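# Sort small circuit boards by length into green bins

## Task

Place every small circuit board into one of the two green bins so that the long boards all share one bin and the short boards all share the other, then open the grippers so nothing is still held.

## Robot and tools

Robot: two arms, left_arm and right_arm, each ending in a parallel two-finger gripper. The gripper's fingers extend along its own +z axis and close toward each other along its own y axis. The reported end_effector_position is the spot between the finger pads, roughly 1 cm short of the tips.

Frame: all poses use one shared scene frame with its origin on the table surface midway between the arms. +x points out across the table, +z points up, and left_arm sits on the +y side. The names left and right refer to arms, not to image sides. Positions are in metres; orientations are quaternions written w first (qw, qx, qy, qz).

Row layout: every row is 16 plain numbers, always covering both arms even if one is idle: x, y, z, qw, qx, qy, qz, opening for left_arm, followed by the same eight for right_arm. x, y, z and the quaternion are an absolute target pose for that gripper in the scene frame, not an offset. Opening runs from -1 (closed) to +1 (fully open, 0.094 m); it is a target finger opening on the grip_measured scale.

Tools:
- execute_actions(actions): a list of up to 15 actions run one after another. Each action is a table of up to 15 rows; each row is applied for one control step of 1/30 s, and if fewer than 15 rows are given the last row repeats to fill 15 steps. An empty list just returns the current state and images. An action is rejected for both arms if any target lies more than 0.6 m from that gripper's current position along any of the gripper's own axes. If the first action fails that test against the latest reported state, or any action is malformed, nothing runs at all.
- move(target, speed, blocking): target is one 16-number row as above, an absolute pose per arm. Each gripper follows a straight line toward its pose; both paths finish together, lasting 0.5 to 10 s (cut off at 10 s). speed is the top path speed in m/s, 0.002 to 0.5, default 0.25; rotation is capped at twice that value in rad/s. Rotations take the shorter direction. Paths ignore obstacles and the other arm. Grippers trail the path, may wander off it and may exceed speed, especially with a nearly straight arm. The opening is sent when the move begins. blocking=false returns after 0.5 s while motion continues; then use wait(0) to poll, or stop, before sending further rows or moves.
- wait(seconds): 0 to 10; lets the simulation run with each arm holding its last command; returns early if a running move finishes.
- stop(): brakes a running move; needs some stopping distance, more when fast. Fingers keep moving.
- zoom_image(camera, region): enlarged view of part of a camera's latest frame; region is [x0, y0, x1, y1] in pixels from the top-left, at most 504 by 504. Cameras: cam_head_left, cam_head_right, cam_high, cam_low (504x504), cam_left_wrist, cam_right_wrist (616x616).
- finished_scene(scene): ends the current scene, given by its number, once the robot has held the last command; irreversible. The goal must be met and remain met.

Controller behaviour: each control step, the commanded pose is limited to 70 mm and 16 degrees away from the measured pose, and damped inverse kinematics drives the joints, favouring position over orientation. Far targets may need several actions; after an action the arm only continues up to its last clipped pose, so keep sending the remainder. Arms often settle a centimetre or more from the command, usually low. Reported hand positions can be inaccurate at long reach. To hold a fixed orientation, resend the same quaternion every row rather than copying the drifting reported one. To keep an arm still, resend its full last reported pose and desired opening.

Results: a state line gives each gripper's pose as left_arm: ... | right_arm: .... Hand target lines show where the controller is now steering each gripper. Calls that ran actions list step positions; HELD marks steps where an arm's command was held back. A pose unreachable line means the clearance check altered or blocked that arm's command. move adds a move: line with its ending (done, off_target, moving, held, fault) and active limits: paced means the sent pose was clipped, held means a check blocked some steps (the arm may then surge). Distances to each pose are reported. grip_measured is the measured opening on the command scale; the last Joint positions value is that opening in metres. Joint limits (rad): waist -2.618 to 3.054, shoulder 0 to 3.142, elbow 0 to 3.142, wrist pitch -1.571 to 1.571, wrist yaw -1.571 to 1.571, wrist roll -2.094 to 2.094.

Gripping: to hold a board, command an opening below grip_measured; about 0.03 below holds firmly, less is gentler. Readings may be off by about 1 mm per gripper. Pads exert roughly 50 to 62 N, less on parts thinner than about 2 mm, with a brief spike on first contact. Parts may occasionally be tugged or loose objects nudged, so check the grasp.

Avoid: dropping or knocking anything off the table (fails the task), arms colliding or pressing on each other, fast impacts, and pressing targets far past contact. Holding loads heats motors: MOTOR HOT appears from 75 °C, 90 °C pauses that arm for 10 s, and 100 °C makes the arm go limp and fall (OVER-TEMPERATURE FAULT). Don't hold boards longer than needed, and release both grippers at the end.

Each tool is called after "Emit:" as name(argument=value, ...), one argument or row to a line, values as JSON.

## Session

Emit:
execute_actions(
  actions=[],
)

Scene clock: 0.00 s.
left_arm: end_effector_position=(+0.2126, -0.0107, +0.2023) grip_measured=+1.000 end_effector_quat_wxyz=(+0.273, +0.066, +0.949, -0.144) | right_arm: end_effector_position=(+0.5092, -0.4859, +0.3662) grip_measured=+1.000 end_effector_quat_wxyz=(+0.284, -0.321, +0.735, -0.525)
Joint positions: left_arm=[-1.004  1.218  1.138 -0.942 -0.322 -0.894  0.094] | right_arm=[ 0.007  1.735  1.74  -0.336  0.493 -1.326  0.094]
Joint velocities: left_arm=[ 0.002 -0.002 -0.017 -0.037 -0.022 -0.022  0.   ] | right_arm=[ 0.002  0.002 -0.002  0.022 -0.007  0.007  0.   ]
Hand target (left_arm): +0.213, -0.009, +0.205; +0.276, +0.066, +0.948, -0.142
Hand target (right_arm): +0.506, -0.486, +0.385; +0.302, -0.306, +0.728, -0.534

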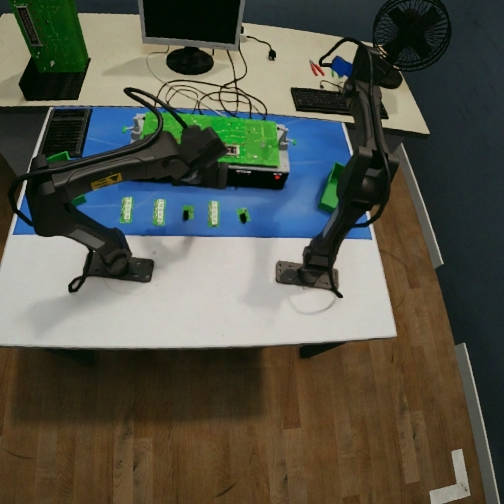

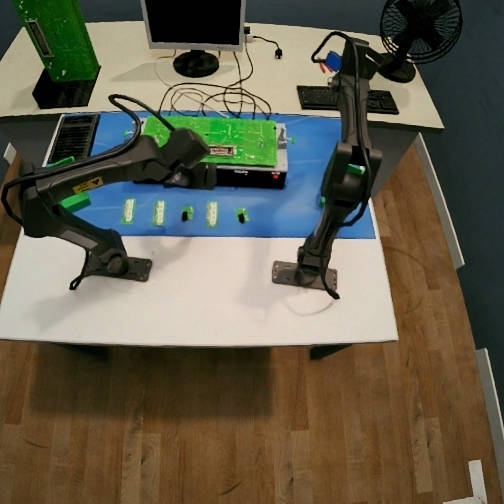

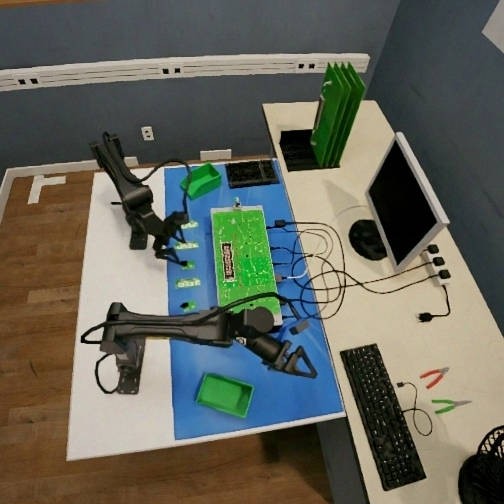

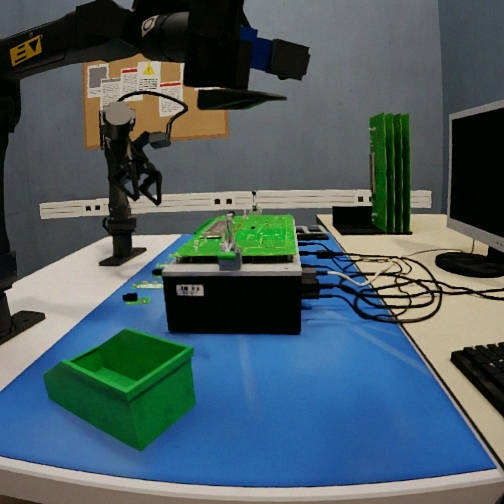

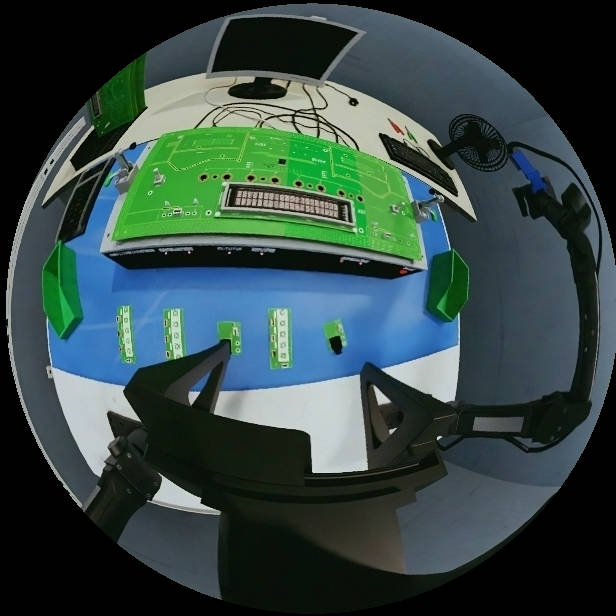

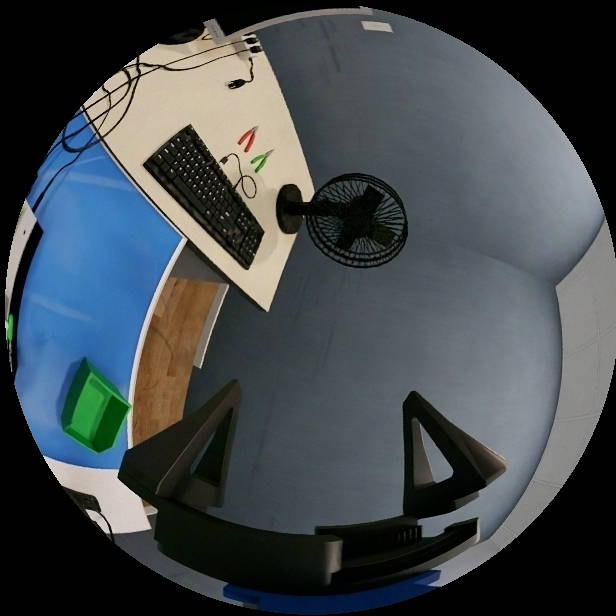

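Emit:
zoom_image(
  camera="cam_head_left",
  region=[100, 180, 280, 240],
)

Emit:
zoom_image(
  camera="cam_left_wrist",
  region=[100, 280, 380, 400],
)

Emit:
zoom_image(
  camera="cam_low",
  region=[90, 240, 210, 320],
)

Region (100, 180, 280, 240) of cam_head_left's 504x504 image, scaled by 2.800, with more detail than that image has.

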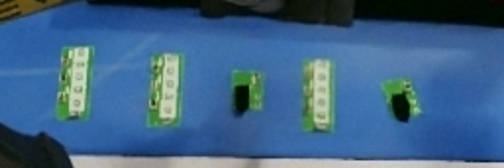

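Region (100, 280, 380, 400) of cam_left_wrist's 616x616 image, scaled by 1.800, with more detail than that image has; it fills the top 216 rows of this view, and the rest is white.

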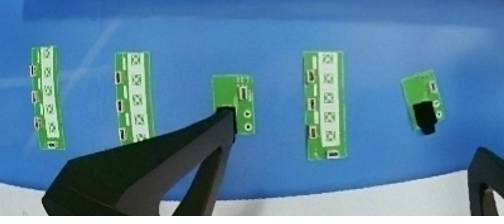

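Region (90, 240, 210, 320) of cam_low's 504x504 image, scaled by 4.200, with more detail than that image has.

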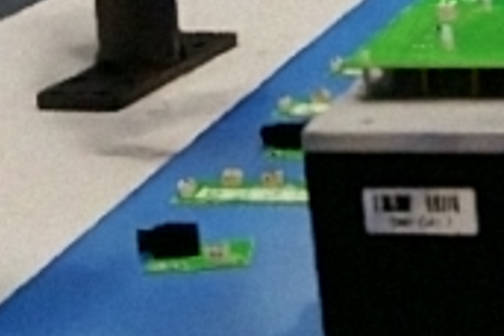

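Emit:
move(
  target=[0.19,0.19,0.16,0,0,1,0,1, 0.19,-0.12,0.16,0,0,1,0,1],
  speed=0.35,
)

Scene clock: 5.10 s.
left_arm: end_effector_position=(+0.1970, +0.1861, +0.1662) grip_measured=+1.000 end_effector_quat_wxyz=(+0.025, +0.001, +1.000, -0.001) | right_arm: end_effector_position=(+0.1837, -0.1249, +0.1615) grip_measured=+1.000 end_effector_quat_wxyz=(-0.003, -0.006, +1.000, -0.011)
Joint positions: left_arm=[-0.197  1.166  1.138 -1.494 -0.013 -0.315  0.094] | right_arm=[ 1.002  1.588  1.456 -1.459  0.011  0.836  0.094]
Joint velocities: left_arm=[-0.002 -0.002 -0.012 -0.022  0.007  0.007  0.   ] | right_arm=[-0.032 -0.002 -0.002 -0.007 -0.022  0.022  0.   ]
Hand target (left_arm): +0.189, +0.190, +0.159; +0.001, +0.002, +1.000, +0.006
Hand target (right_arm): +0.182, -0.122, +0.164; +0.007, -0.006, +1.000, -0.000
Off the commanded pose (left_arm): 0.010 m, 3 deg.
Off the commanded pose (right_arm): 0.008 m, 2 deg.
move: off_target (left_arm)

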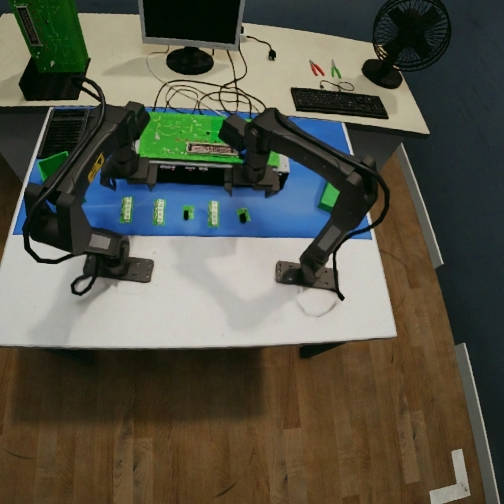

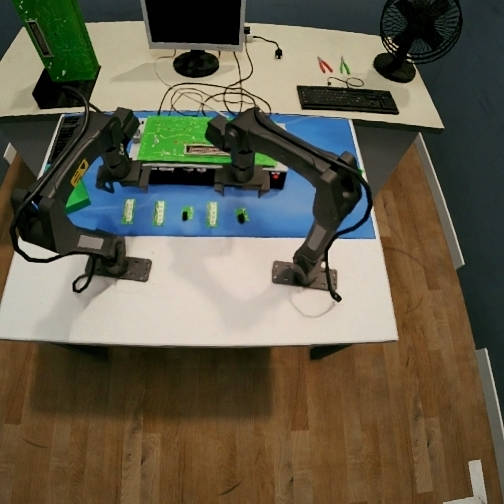

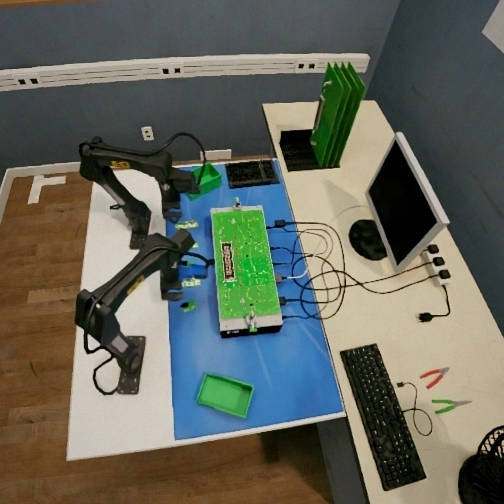

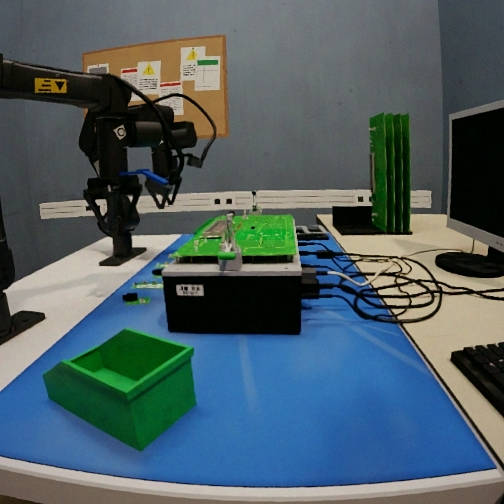

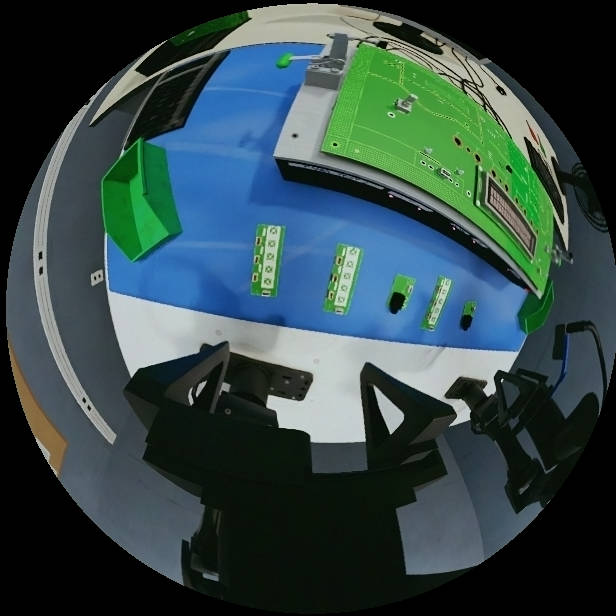

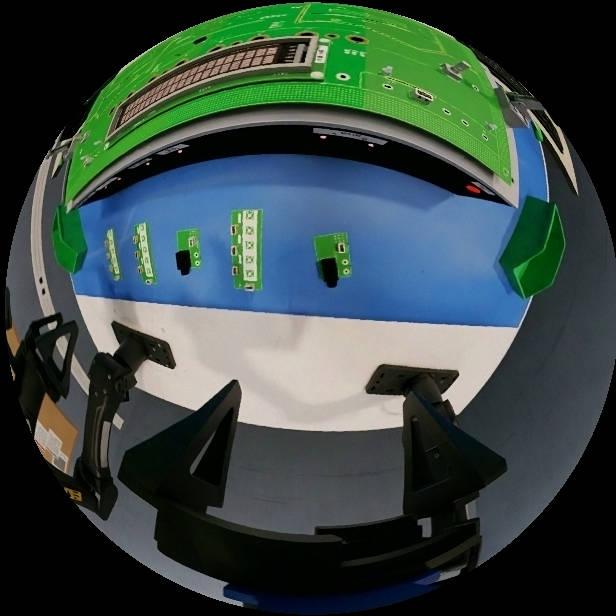

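Emit:
zoom_image(
  camera="cam_low",
  region=[60, 110, 260, 310],
)

Emit:
zoom_image(
  camera="cam_right_wrist",
  region=[210, 190, 370, 310],
)

Emit:
zoom_image(
  camera="cam_high",
  region=[120, 150, 300, 430],
)

Region (60, 110, 260, 310) of cam_low's 504x504 image, scaled by 2.520, with more detail than that image has.

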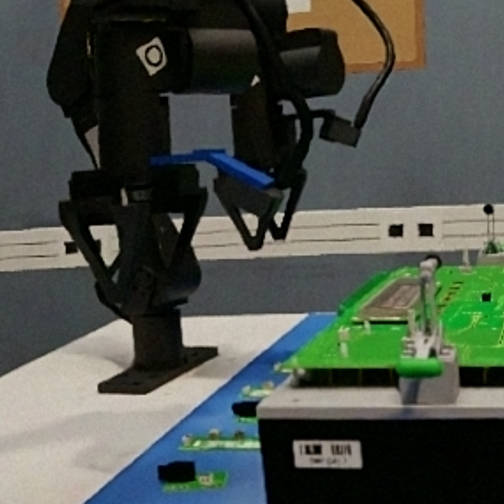

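Region (210, 190, 370, 310) of cam_right_wrist's 616x616 image, scaled by 3.150, with more detail than that image has; it fills the top 378 rows of this view, and the rest is white.

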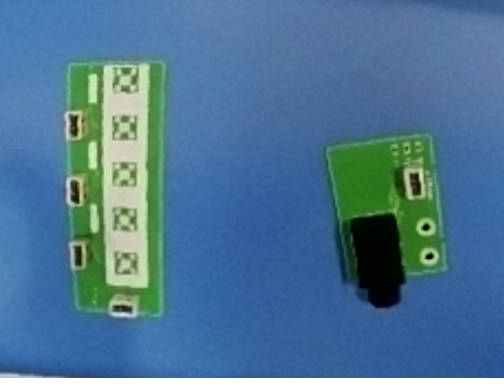

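Region (120, 150, 300, 430) of cam_high's 504x504 image, scaled by 1.800, with more detail than that image has; it fills the left 324 columns of this view, and the rest is white.

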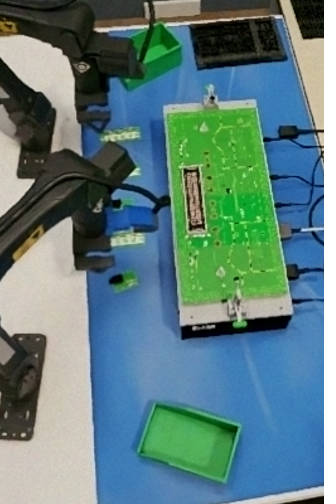

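Emit:
move(
  target=[0.21,0.243,0.07,0.1736,0,0.9848,0,0.4, 0.21,-0.13,0.07,0.173,-0.0837,0.9812,0.0148,0.4],
  speed=0.25,
)

Scene clock: 10.27 s.
left_arm: end_effector_position=(+0.2112, +0.2435, +0.0725) grip_measured=+0.402 end_effector_quat_wxyz=(+0.167, -0.002, +0.986, +0.006) | right_arm: end_effector_position=(+0.2071, -0.1317, +0.0666) grip_measured=+0.402 end_effector_quat_wxyz=(+0.156, -0.078, +0.985, +0.006)
Joint positions: left_arm=[ 0.145  0.857  0.573 -0.95  -0.004  0.02   0.066] | right_arm=[ 1.054  1.432  0.888 -0.8    0.219  0.716  0.066]
Joint velocities: left_arm=[ 0.002 -0.027 -0.037  0.022  0.007  0.022 -0.   ] | right_arm=[ 0.007 -0.012 -0.007  0.066  0.022  0.037  0.001]
Hand target (left_arm): +0.211, +0.243, +0.070; +0.173, -0.001, +0.985, +0.002
Hand target (right_arm): +0.209, -0.131, +0.070; +0.173, -0.083, +0.981, +0.011
Off the commanded pose (left_arm): 0.003 m, 1 deg.
Off the commanded pose (right_arm): 0.005 m, 2 deg.
move: done

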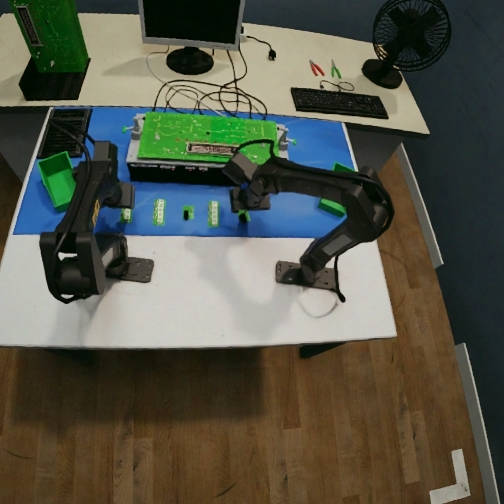

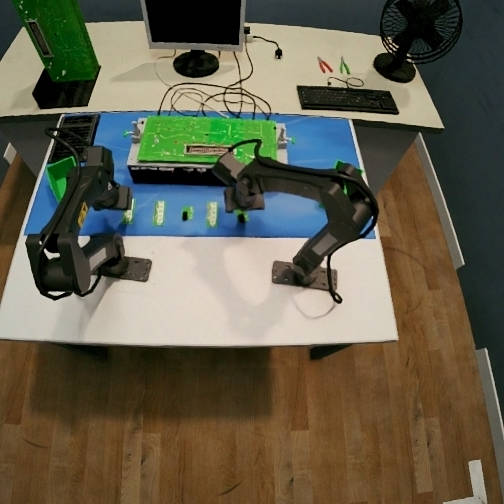

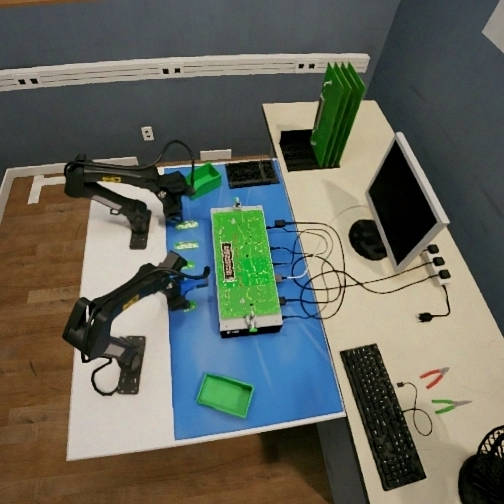

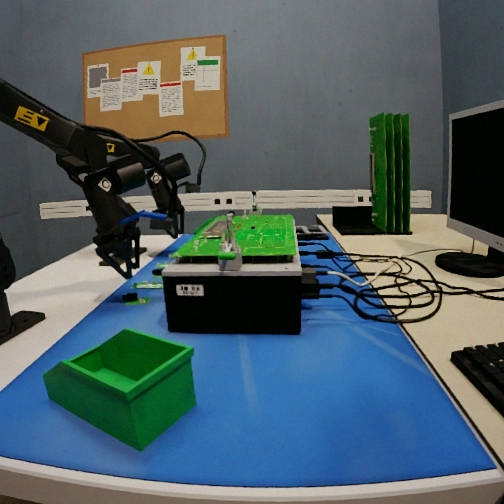

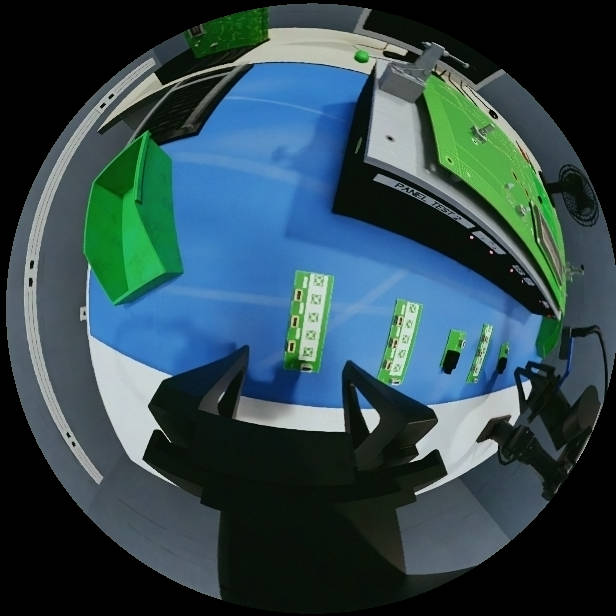

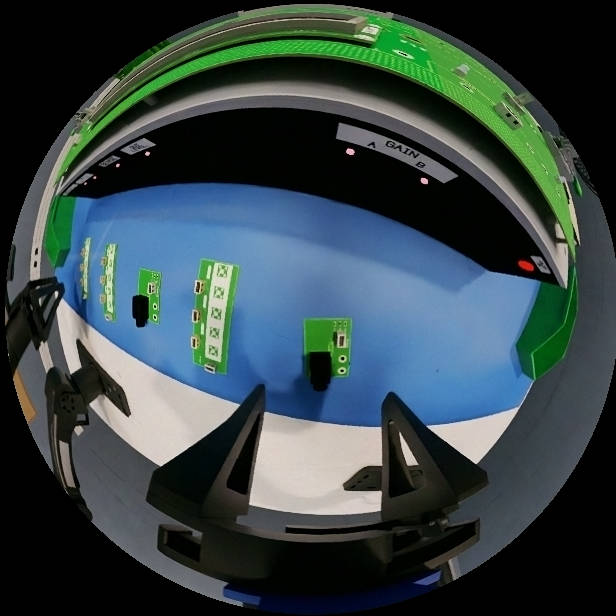

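Emit:
move(
  target=[0.22,0.236,0.035,0.1736,0,0.9848,0,0.3, 0.22,-0.125,0.04,0.1726,-0.1081,0.9789,0.019,0.2],
  speed=0.15,
)

Scene clock: 11.90 s.
left_arm: end_effector_position=(+0.2222, +0.2372, +0.0405) grip_measured=+0.302 end_effector_quat_wxyz=(+0.180, +0.000, +0.984, +0.000) | right_arm: end_effector_position=(+0.2158, -0.1239, +0.0418) grip_measured=+0.202 end_effector_quat_wxyz=(+0.167, -0.110, +0.980, +0.017)
Joint positions: left_arm=[ 0.111  0.91   0.454 -0.754 -0.004 -0.008  0.061] | right_arm=[ 1.041  1.481  0.816 -0.638  0.209  0.635  0.056]
Joint velocities: left_arm=[ 0.002 -0.012 -0.022  0.022 -0.051 -0.081 -0.   ] | right_arm=[ 0.002 -0.007 -0.012 -0.022  0.022  0.022  0.   ]
Hand target (left_arm): +0.220, +0.236, +0.035; +0.174, -0.000, +0.985, -0.000
Hand target (right_arm): +0.219, -0.125, +0.040; +0.173, -0.108, +0.979, +0.019
Off the commanded pose (left_arm): 0.006 m, 1 deg.
Off the commanded pose (right_arm): 0.005 m, 1 deg.
move: done

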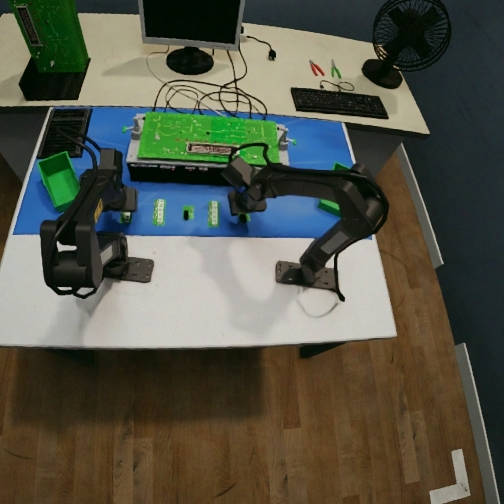

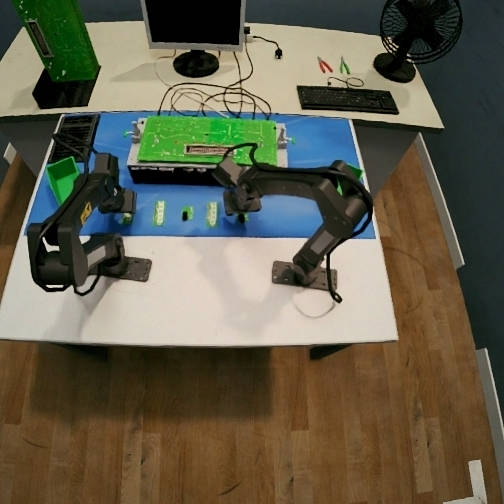

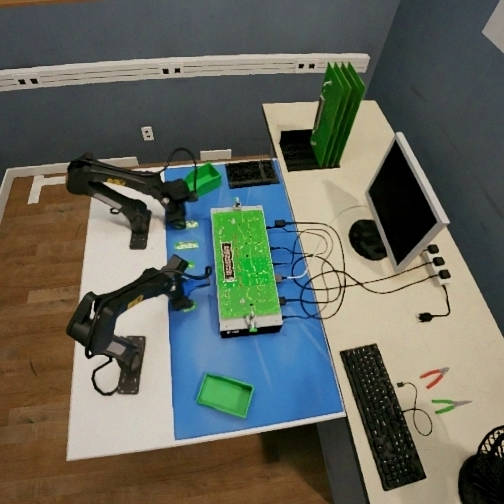

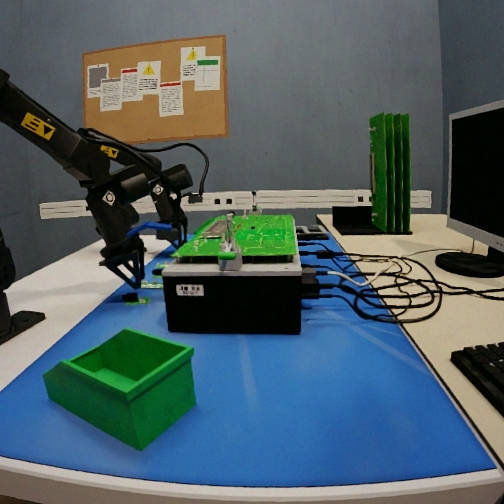

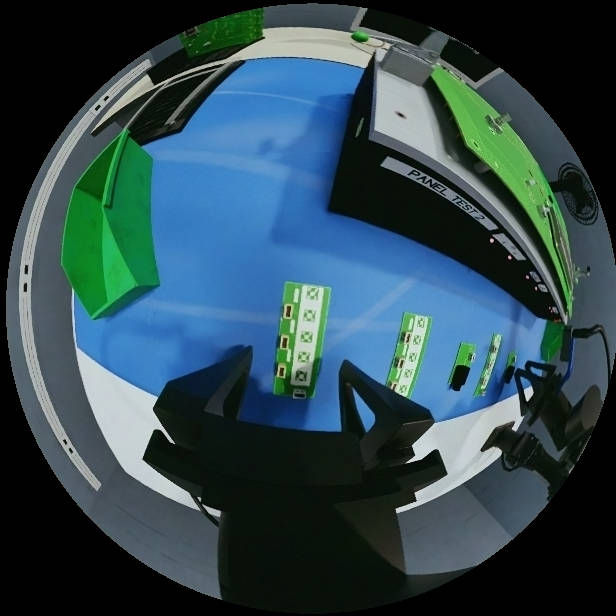

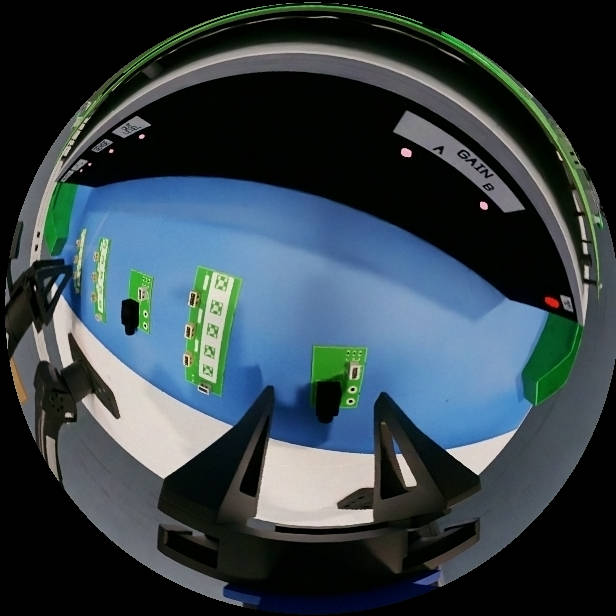

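Emit:
zoom_image(
  camera="cam_low",
  region=[80, 190, 220, 320],
)

Emit:
zoom_image(
  camera="cam_right_wrist",
  region=[240, 320, 420, 470],
)

Emit:
zoom_image(
  camera="cam_left_wrist",
  region=[210, 270, 390, 430],
)

Region (80, 190, 220, 320) of cam_low's 504x504 image, scaled by 3.600, with more detail than that image has; it fills the top 468 rows of this view, and the rest is white.

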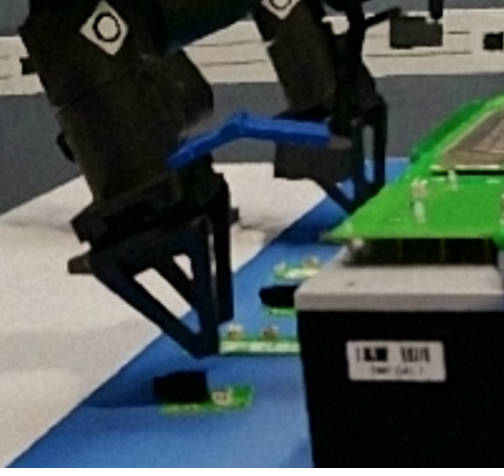

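Region (240, 320, 420, 470) of cam_right_wrist's 616x616 image, scaled by 2.800, with more detail than that image has.

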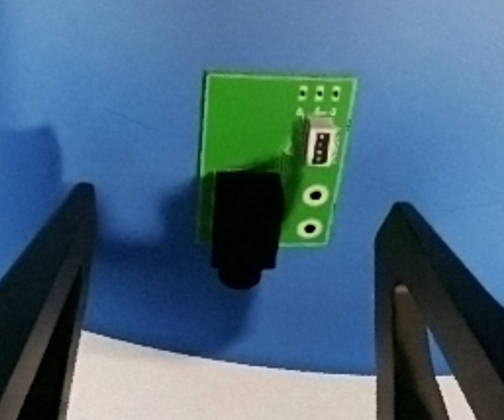

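Region (210, 270, 390, 430) of cam_left_wrist's 616x616 image, scaled by 2.800, with more detail than that image has.

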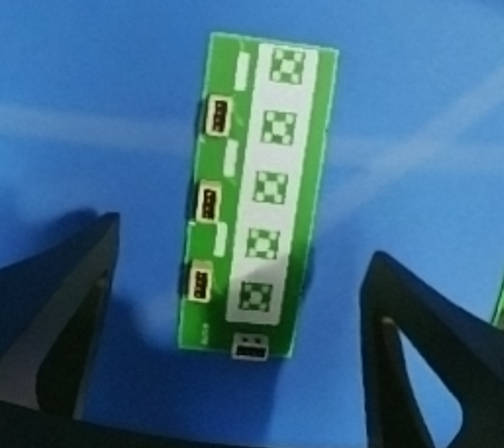

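Emit:
move(
  target=[0.225,0.235,0.018,0.1736,0,0.9848,0,0.1, 0.208,-0.1275,0.027,0.1726,-0.1081,0.9789,0.019,-0.3],
  speed=0.05,
)

Emit:
zoom_image(
  camera="cam_low",
  region=[80, 190, 220, 320],
)

Emit:
zoom_image(
  camera="cam_right_wrist",
  region=[240, 320, 420, 470],
)

Emit:
zoom_image(
  camera="cam_left_wrist",
  region=[210, 270, 390, 430],
)

Scene clock: 14.40 s.
left_arm: end_effector_position=(+0.2277, +0.2358, +0.0236) grip_measured=+0.102 end_effector_quat_wxyz=(+0.180, +0.000, +0.984, -0.001) | right_arm: end_effector_position=(+0.2075, -0.1302, +0.0266) grip_measured=-0.298 end_effector_quat_wxyz=(+0.162, -0.109, +0.981, +0.014)
Joint positions: left_arm=[ 0.104  0.97   0.406 -0.646 -0.004 -0.015  0.052] | right_arm=[ 1.049  1.481  0.753 -0.589  0.208  0.647  0.033]
Joint velocities: left_arm=[-0.007  0.012  0.002 -0.007 -0.066 -0.037 -0.001] | right_arm=[ 0.007 -0.002 -0.017 -0.095 -0.007 -0.022 -0.   ]
Hand target (left_arm): +0.225, +0.235, +0.018; +0.173, -0.000, +0.985, -0.000
Hand target (right_arm): +0.208, -0.128, +0.027; +0.173, -0.108, +0.979, +0.019
Off the commanded pose (left_arm): 0.006 m, 1 deg.
Off the commanded pose (right_arm): 0.003 m, 1 deg.
move: done

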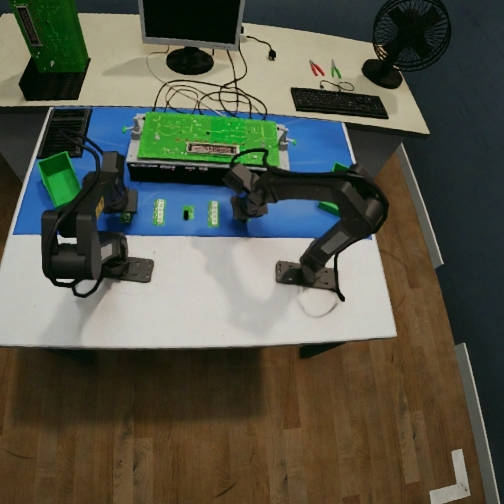

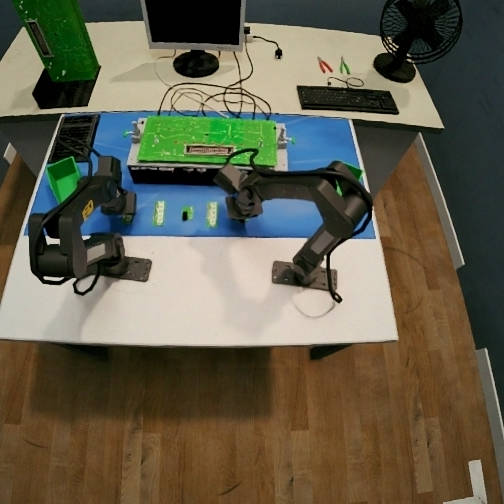

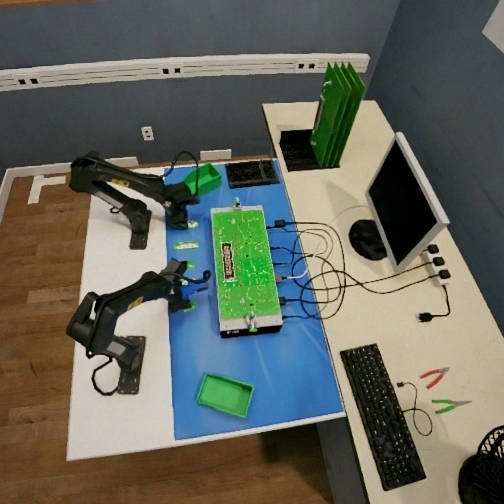

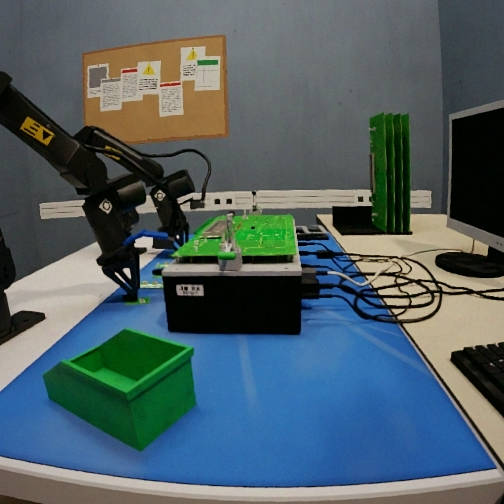

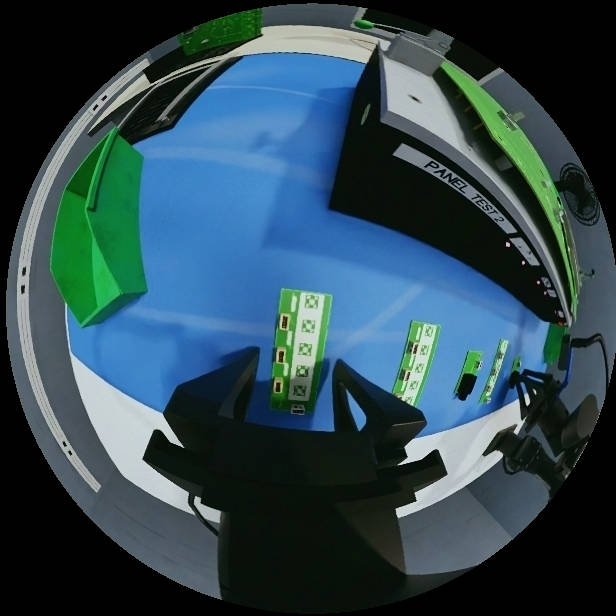

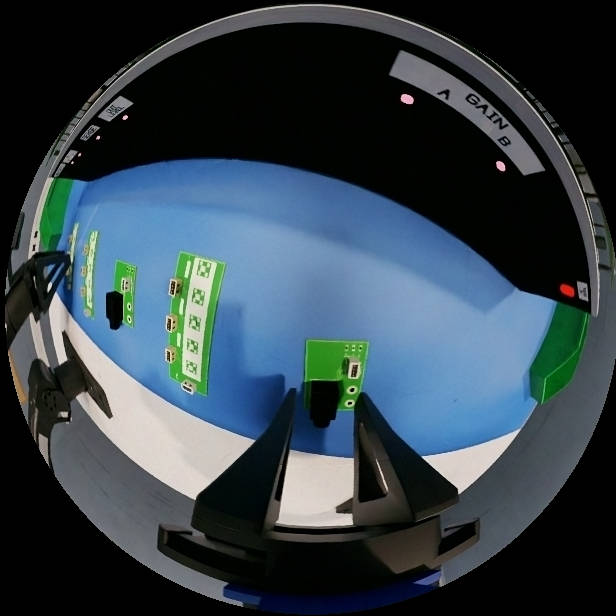

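Region (80, 190, 220, 320) of cam_low's 504x504 image, scaled by 3.600, with more detail than that image has; it fills the top 468 rows of this view, and the rest is white.

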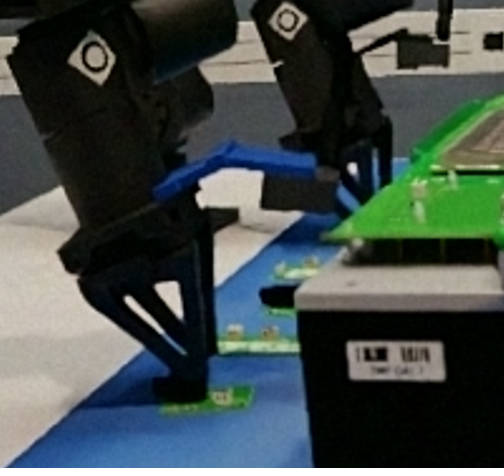

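Region (240, 320, 420, 470) of cam_right_wrist's 616x616 image, scaled by 2.800, with more detail than that image has.

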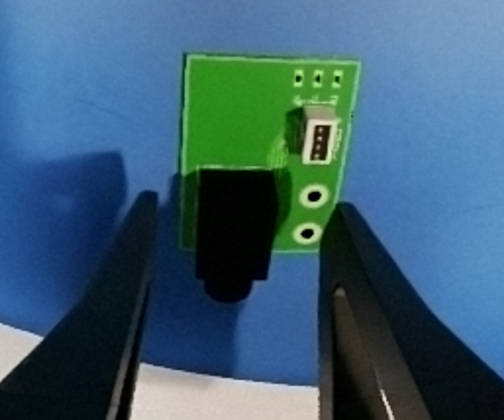

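Region (210, 270, 390, 430) of cam_left_wrist's 616x616 image, scaled by 2.800, with more detail than that image has.

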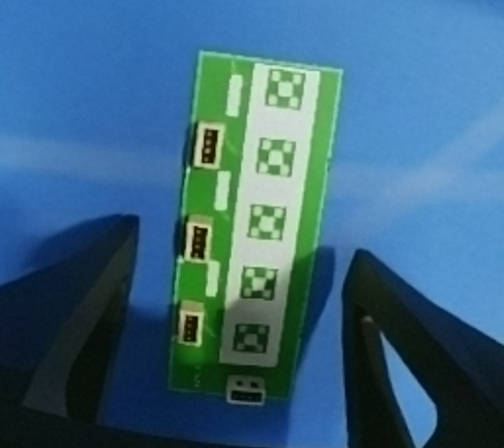

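Emit:
execute_actions(
  actions=[
    [[0.225,0.2335,0.017,0.1736,0,0.9848,0,0.1, 0.208,-0.126,0.026,0.1726,-0.1081,0.9789,0.019,-0.3],[0.225,0.2335,0.016,0.1736,0,0.9848,0,0.1, 0.208,-0.126,0.0255,0.1726,-0.1081,0.9789,0.019,-0.3],[0.225,0.2335,0.0155,0.1736,0,0.9848,0,0.1, 0.208,-0.126,0.025,0.1726,-0.1081,0.9789,0.019,-0.3],[0.225,0.2335,0.015,0.1736,0,0.9848,0,0.1, 0.208,-0.126,0.0245,0.1726,-0.1081,0.9789,0.019,-0.3],[0.225,0.2335,0.0145,0.1736,0,0.9848,0,0.1, 0.208,-0.126,0.024,0.1726,-0.1081,0.9789,0.019,-0.3],[0.225,0.2335,0.014,0.1736,0,0.9848,0,0.1, 0.208,-0.126,0.0235,0.1726,-0.1081,0.9789,0.019,-0.3],[0.225,0.2335,0.0135,0.1736,0,0.9848,0,0.1, 0.208,-0.126,0.023,0.1726,-0.1081,0.9789,0.019,-0.3],[0.225,0.2335,0.013,0.1736,0,0.9848,0,0.1, 0.208,-0.126,0.0225,0.1726,-0.1081,0.9789,0.019,-0.3],[0.225,0.2335,0.0125,0.1736,0,0.9848,0,0.1, 0.208,-0.126,0.022,0.1726,-0.1081,0.9789,0.019,-0.3],[0.225,0.2335,0.012,0.1736,0,0.9848,0,0.1, 0.208,-0.126,0.0215,0.1726,-0.1081,0.9789,0.019,-0.3],[0.225,0.2335,0.0115,0.1736,0,0.9848,0,0.1, 0.208,-0.126,0.021,0.1726,-0.1081,0.9789,0.019,-0.3],[0.225,0.2335,0.011,0.1736,0,0.9848,0,0.1, 0.208,-0.126,0.0205,0.1726,-0.1081,0.9789,0.019,-0.3],[0.225,0.2335,0.0105,0.1736,0,0.9848,0,0.1, 0.208,-0.126,0.020,0.1726,-0.1081,0.9789,0.019,-0.3],[0.225,0.2335,0.010,0.1736,0,0.9848,0,0.1, 0.208,-0.126,0.020,0.1726,-0.1081,0.9789,0.019,-0.3]],
  ],
)

Emit:
zoom_image(
  camera="cam_low",
  region=[100, 240, 180, 320],
)

Emit:
zoom_image(
  camera="cam_right_wrist",
  region=[240, 320, 420, 470],
)

Emit:
zoom_image(
  camera="cam_left_wrist",
  region=[210, 270, 390, 430],
)

Scene clock: 17.30 s.
left_arm: end_effector_position=(+0.2264, +0.2337, +0.0159) grip_measured=+0.102 end_effector_quat_wxyz=(+0.177, +0.001, +0.984, -0.003) | right_arm: end_effector_position=(+0.2105, -0.1242, +0.0283) grip_measured=-0.298 end_effector_quat_wxyz=(+0.171, -0.108, +0.979, +0.024)
Joint positions: left_arm=[ 0.093  0.985  0.381 -0.612 -0.004 -0.025  0.052] | right_arm=[ 1.054  1.481  0.753 -0.562  0.208  0.652  0.033]
Joint velocities: left_arm=[-0.012  0.022 -0.032  0.095  0.051  0.037  0.   ] | right_arm=[ 0.002  0.002 -0.002 -0.051 -0.022  0.022 -0.   ]
Hand target (left_arm): +0.225, +0.234, +0.010; +0.174, +0.000, +0.985, -0.000
Hand target (right_arm): +0.208, -0.126, +0.020; +0.172, -0.108, +0.979, +0.019
Off the commanded pose (left_arm): 0.006 m, 0 deg.
Off the commanded pose (right_arm): 0.009 m, 1 deg.
Step readings (end_effector_position):
0: left_arm (+0.2281, +0.2358, +0.0238) | right_arm (+0.2076, -0.1301, +0.0266)
1: left_arm (+0.2282, +0.2356, +0.0238) | right_arm (+0.2076, -0.1299, +0.0266)
2: left_arm (+0.2284, +0.2348, +0.0239) | right_arm (+0.2075, -0.1296, +0.0267)
4: left_arm (+0.2292, +0.2339, +0.0242) | right_arm (+0.2074, -0.1285, +0.0269)
8: left_arm (+0.2297, +0.2336, +0.0228) | right_arm (+0.2084, -0.1269, +0.0274)
15: end_effector_position above

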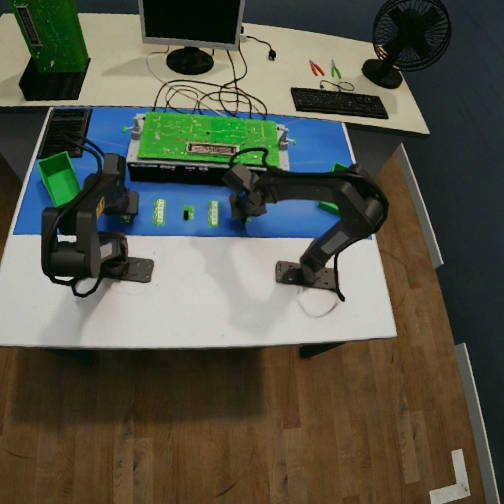

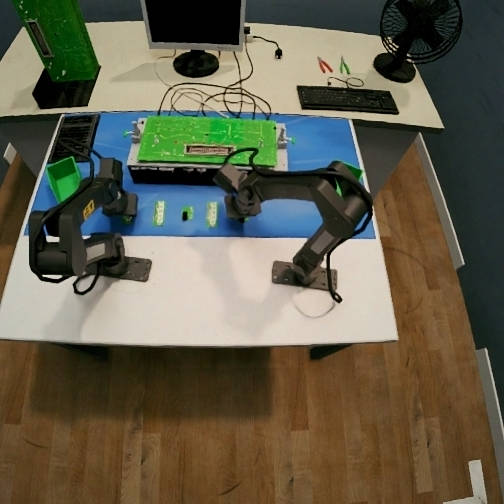

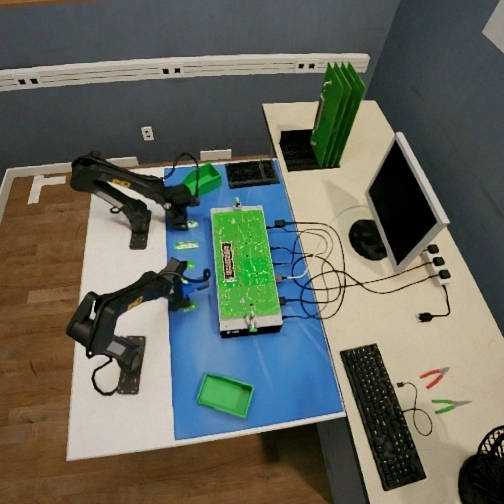

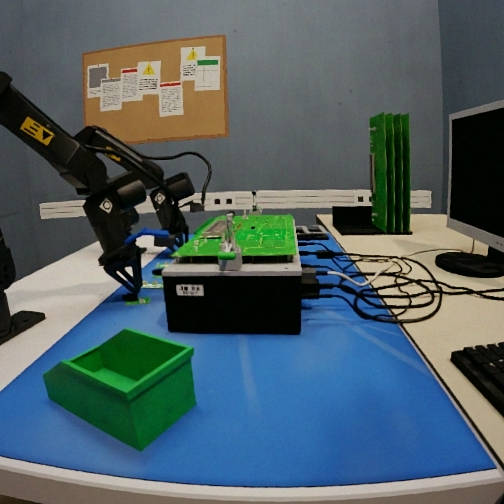

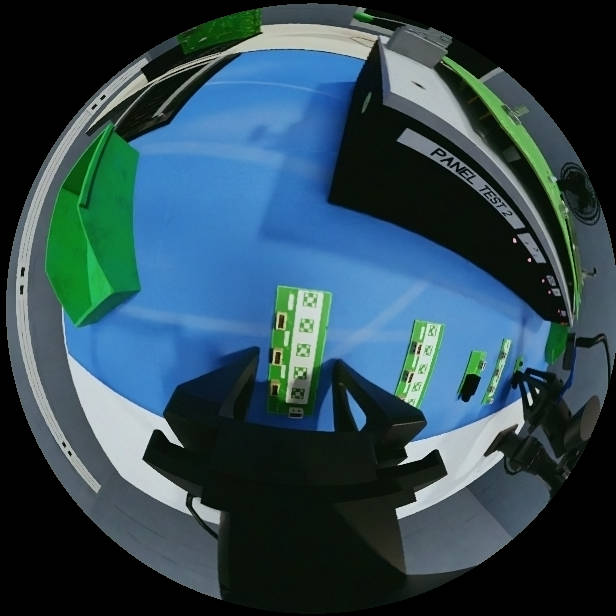

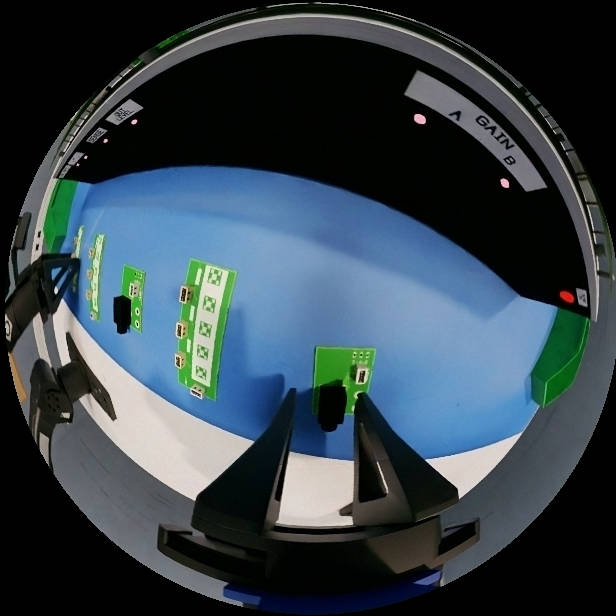

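Region (100, 240, 180, 320) of cam_low's 504x504 image, scaled by 6.300, with more detail than that image has.

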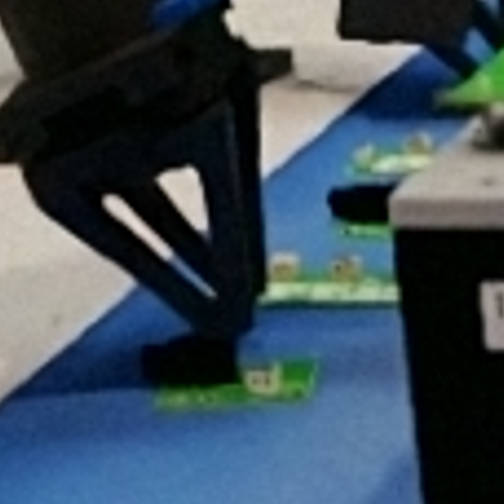

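Region (240, 320, 420, 470) of cam_right_wrist's 616x616 image, scaled by 2.800, with more detail than that image has.

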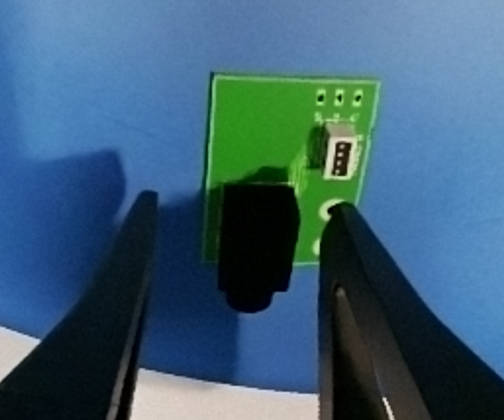

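Region (210, 270, 390, 430) of cam_left_wrist's 616x616 image, scaled by 2.800, with more detail than that image has.

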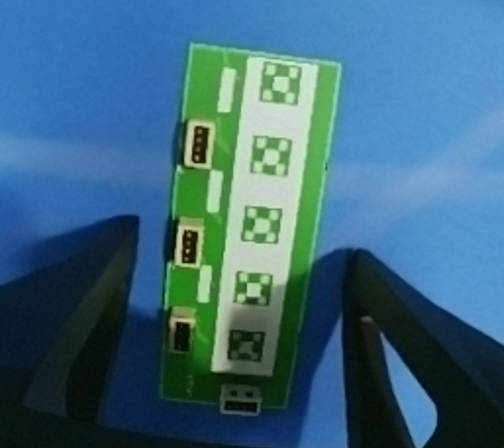

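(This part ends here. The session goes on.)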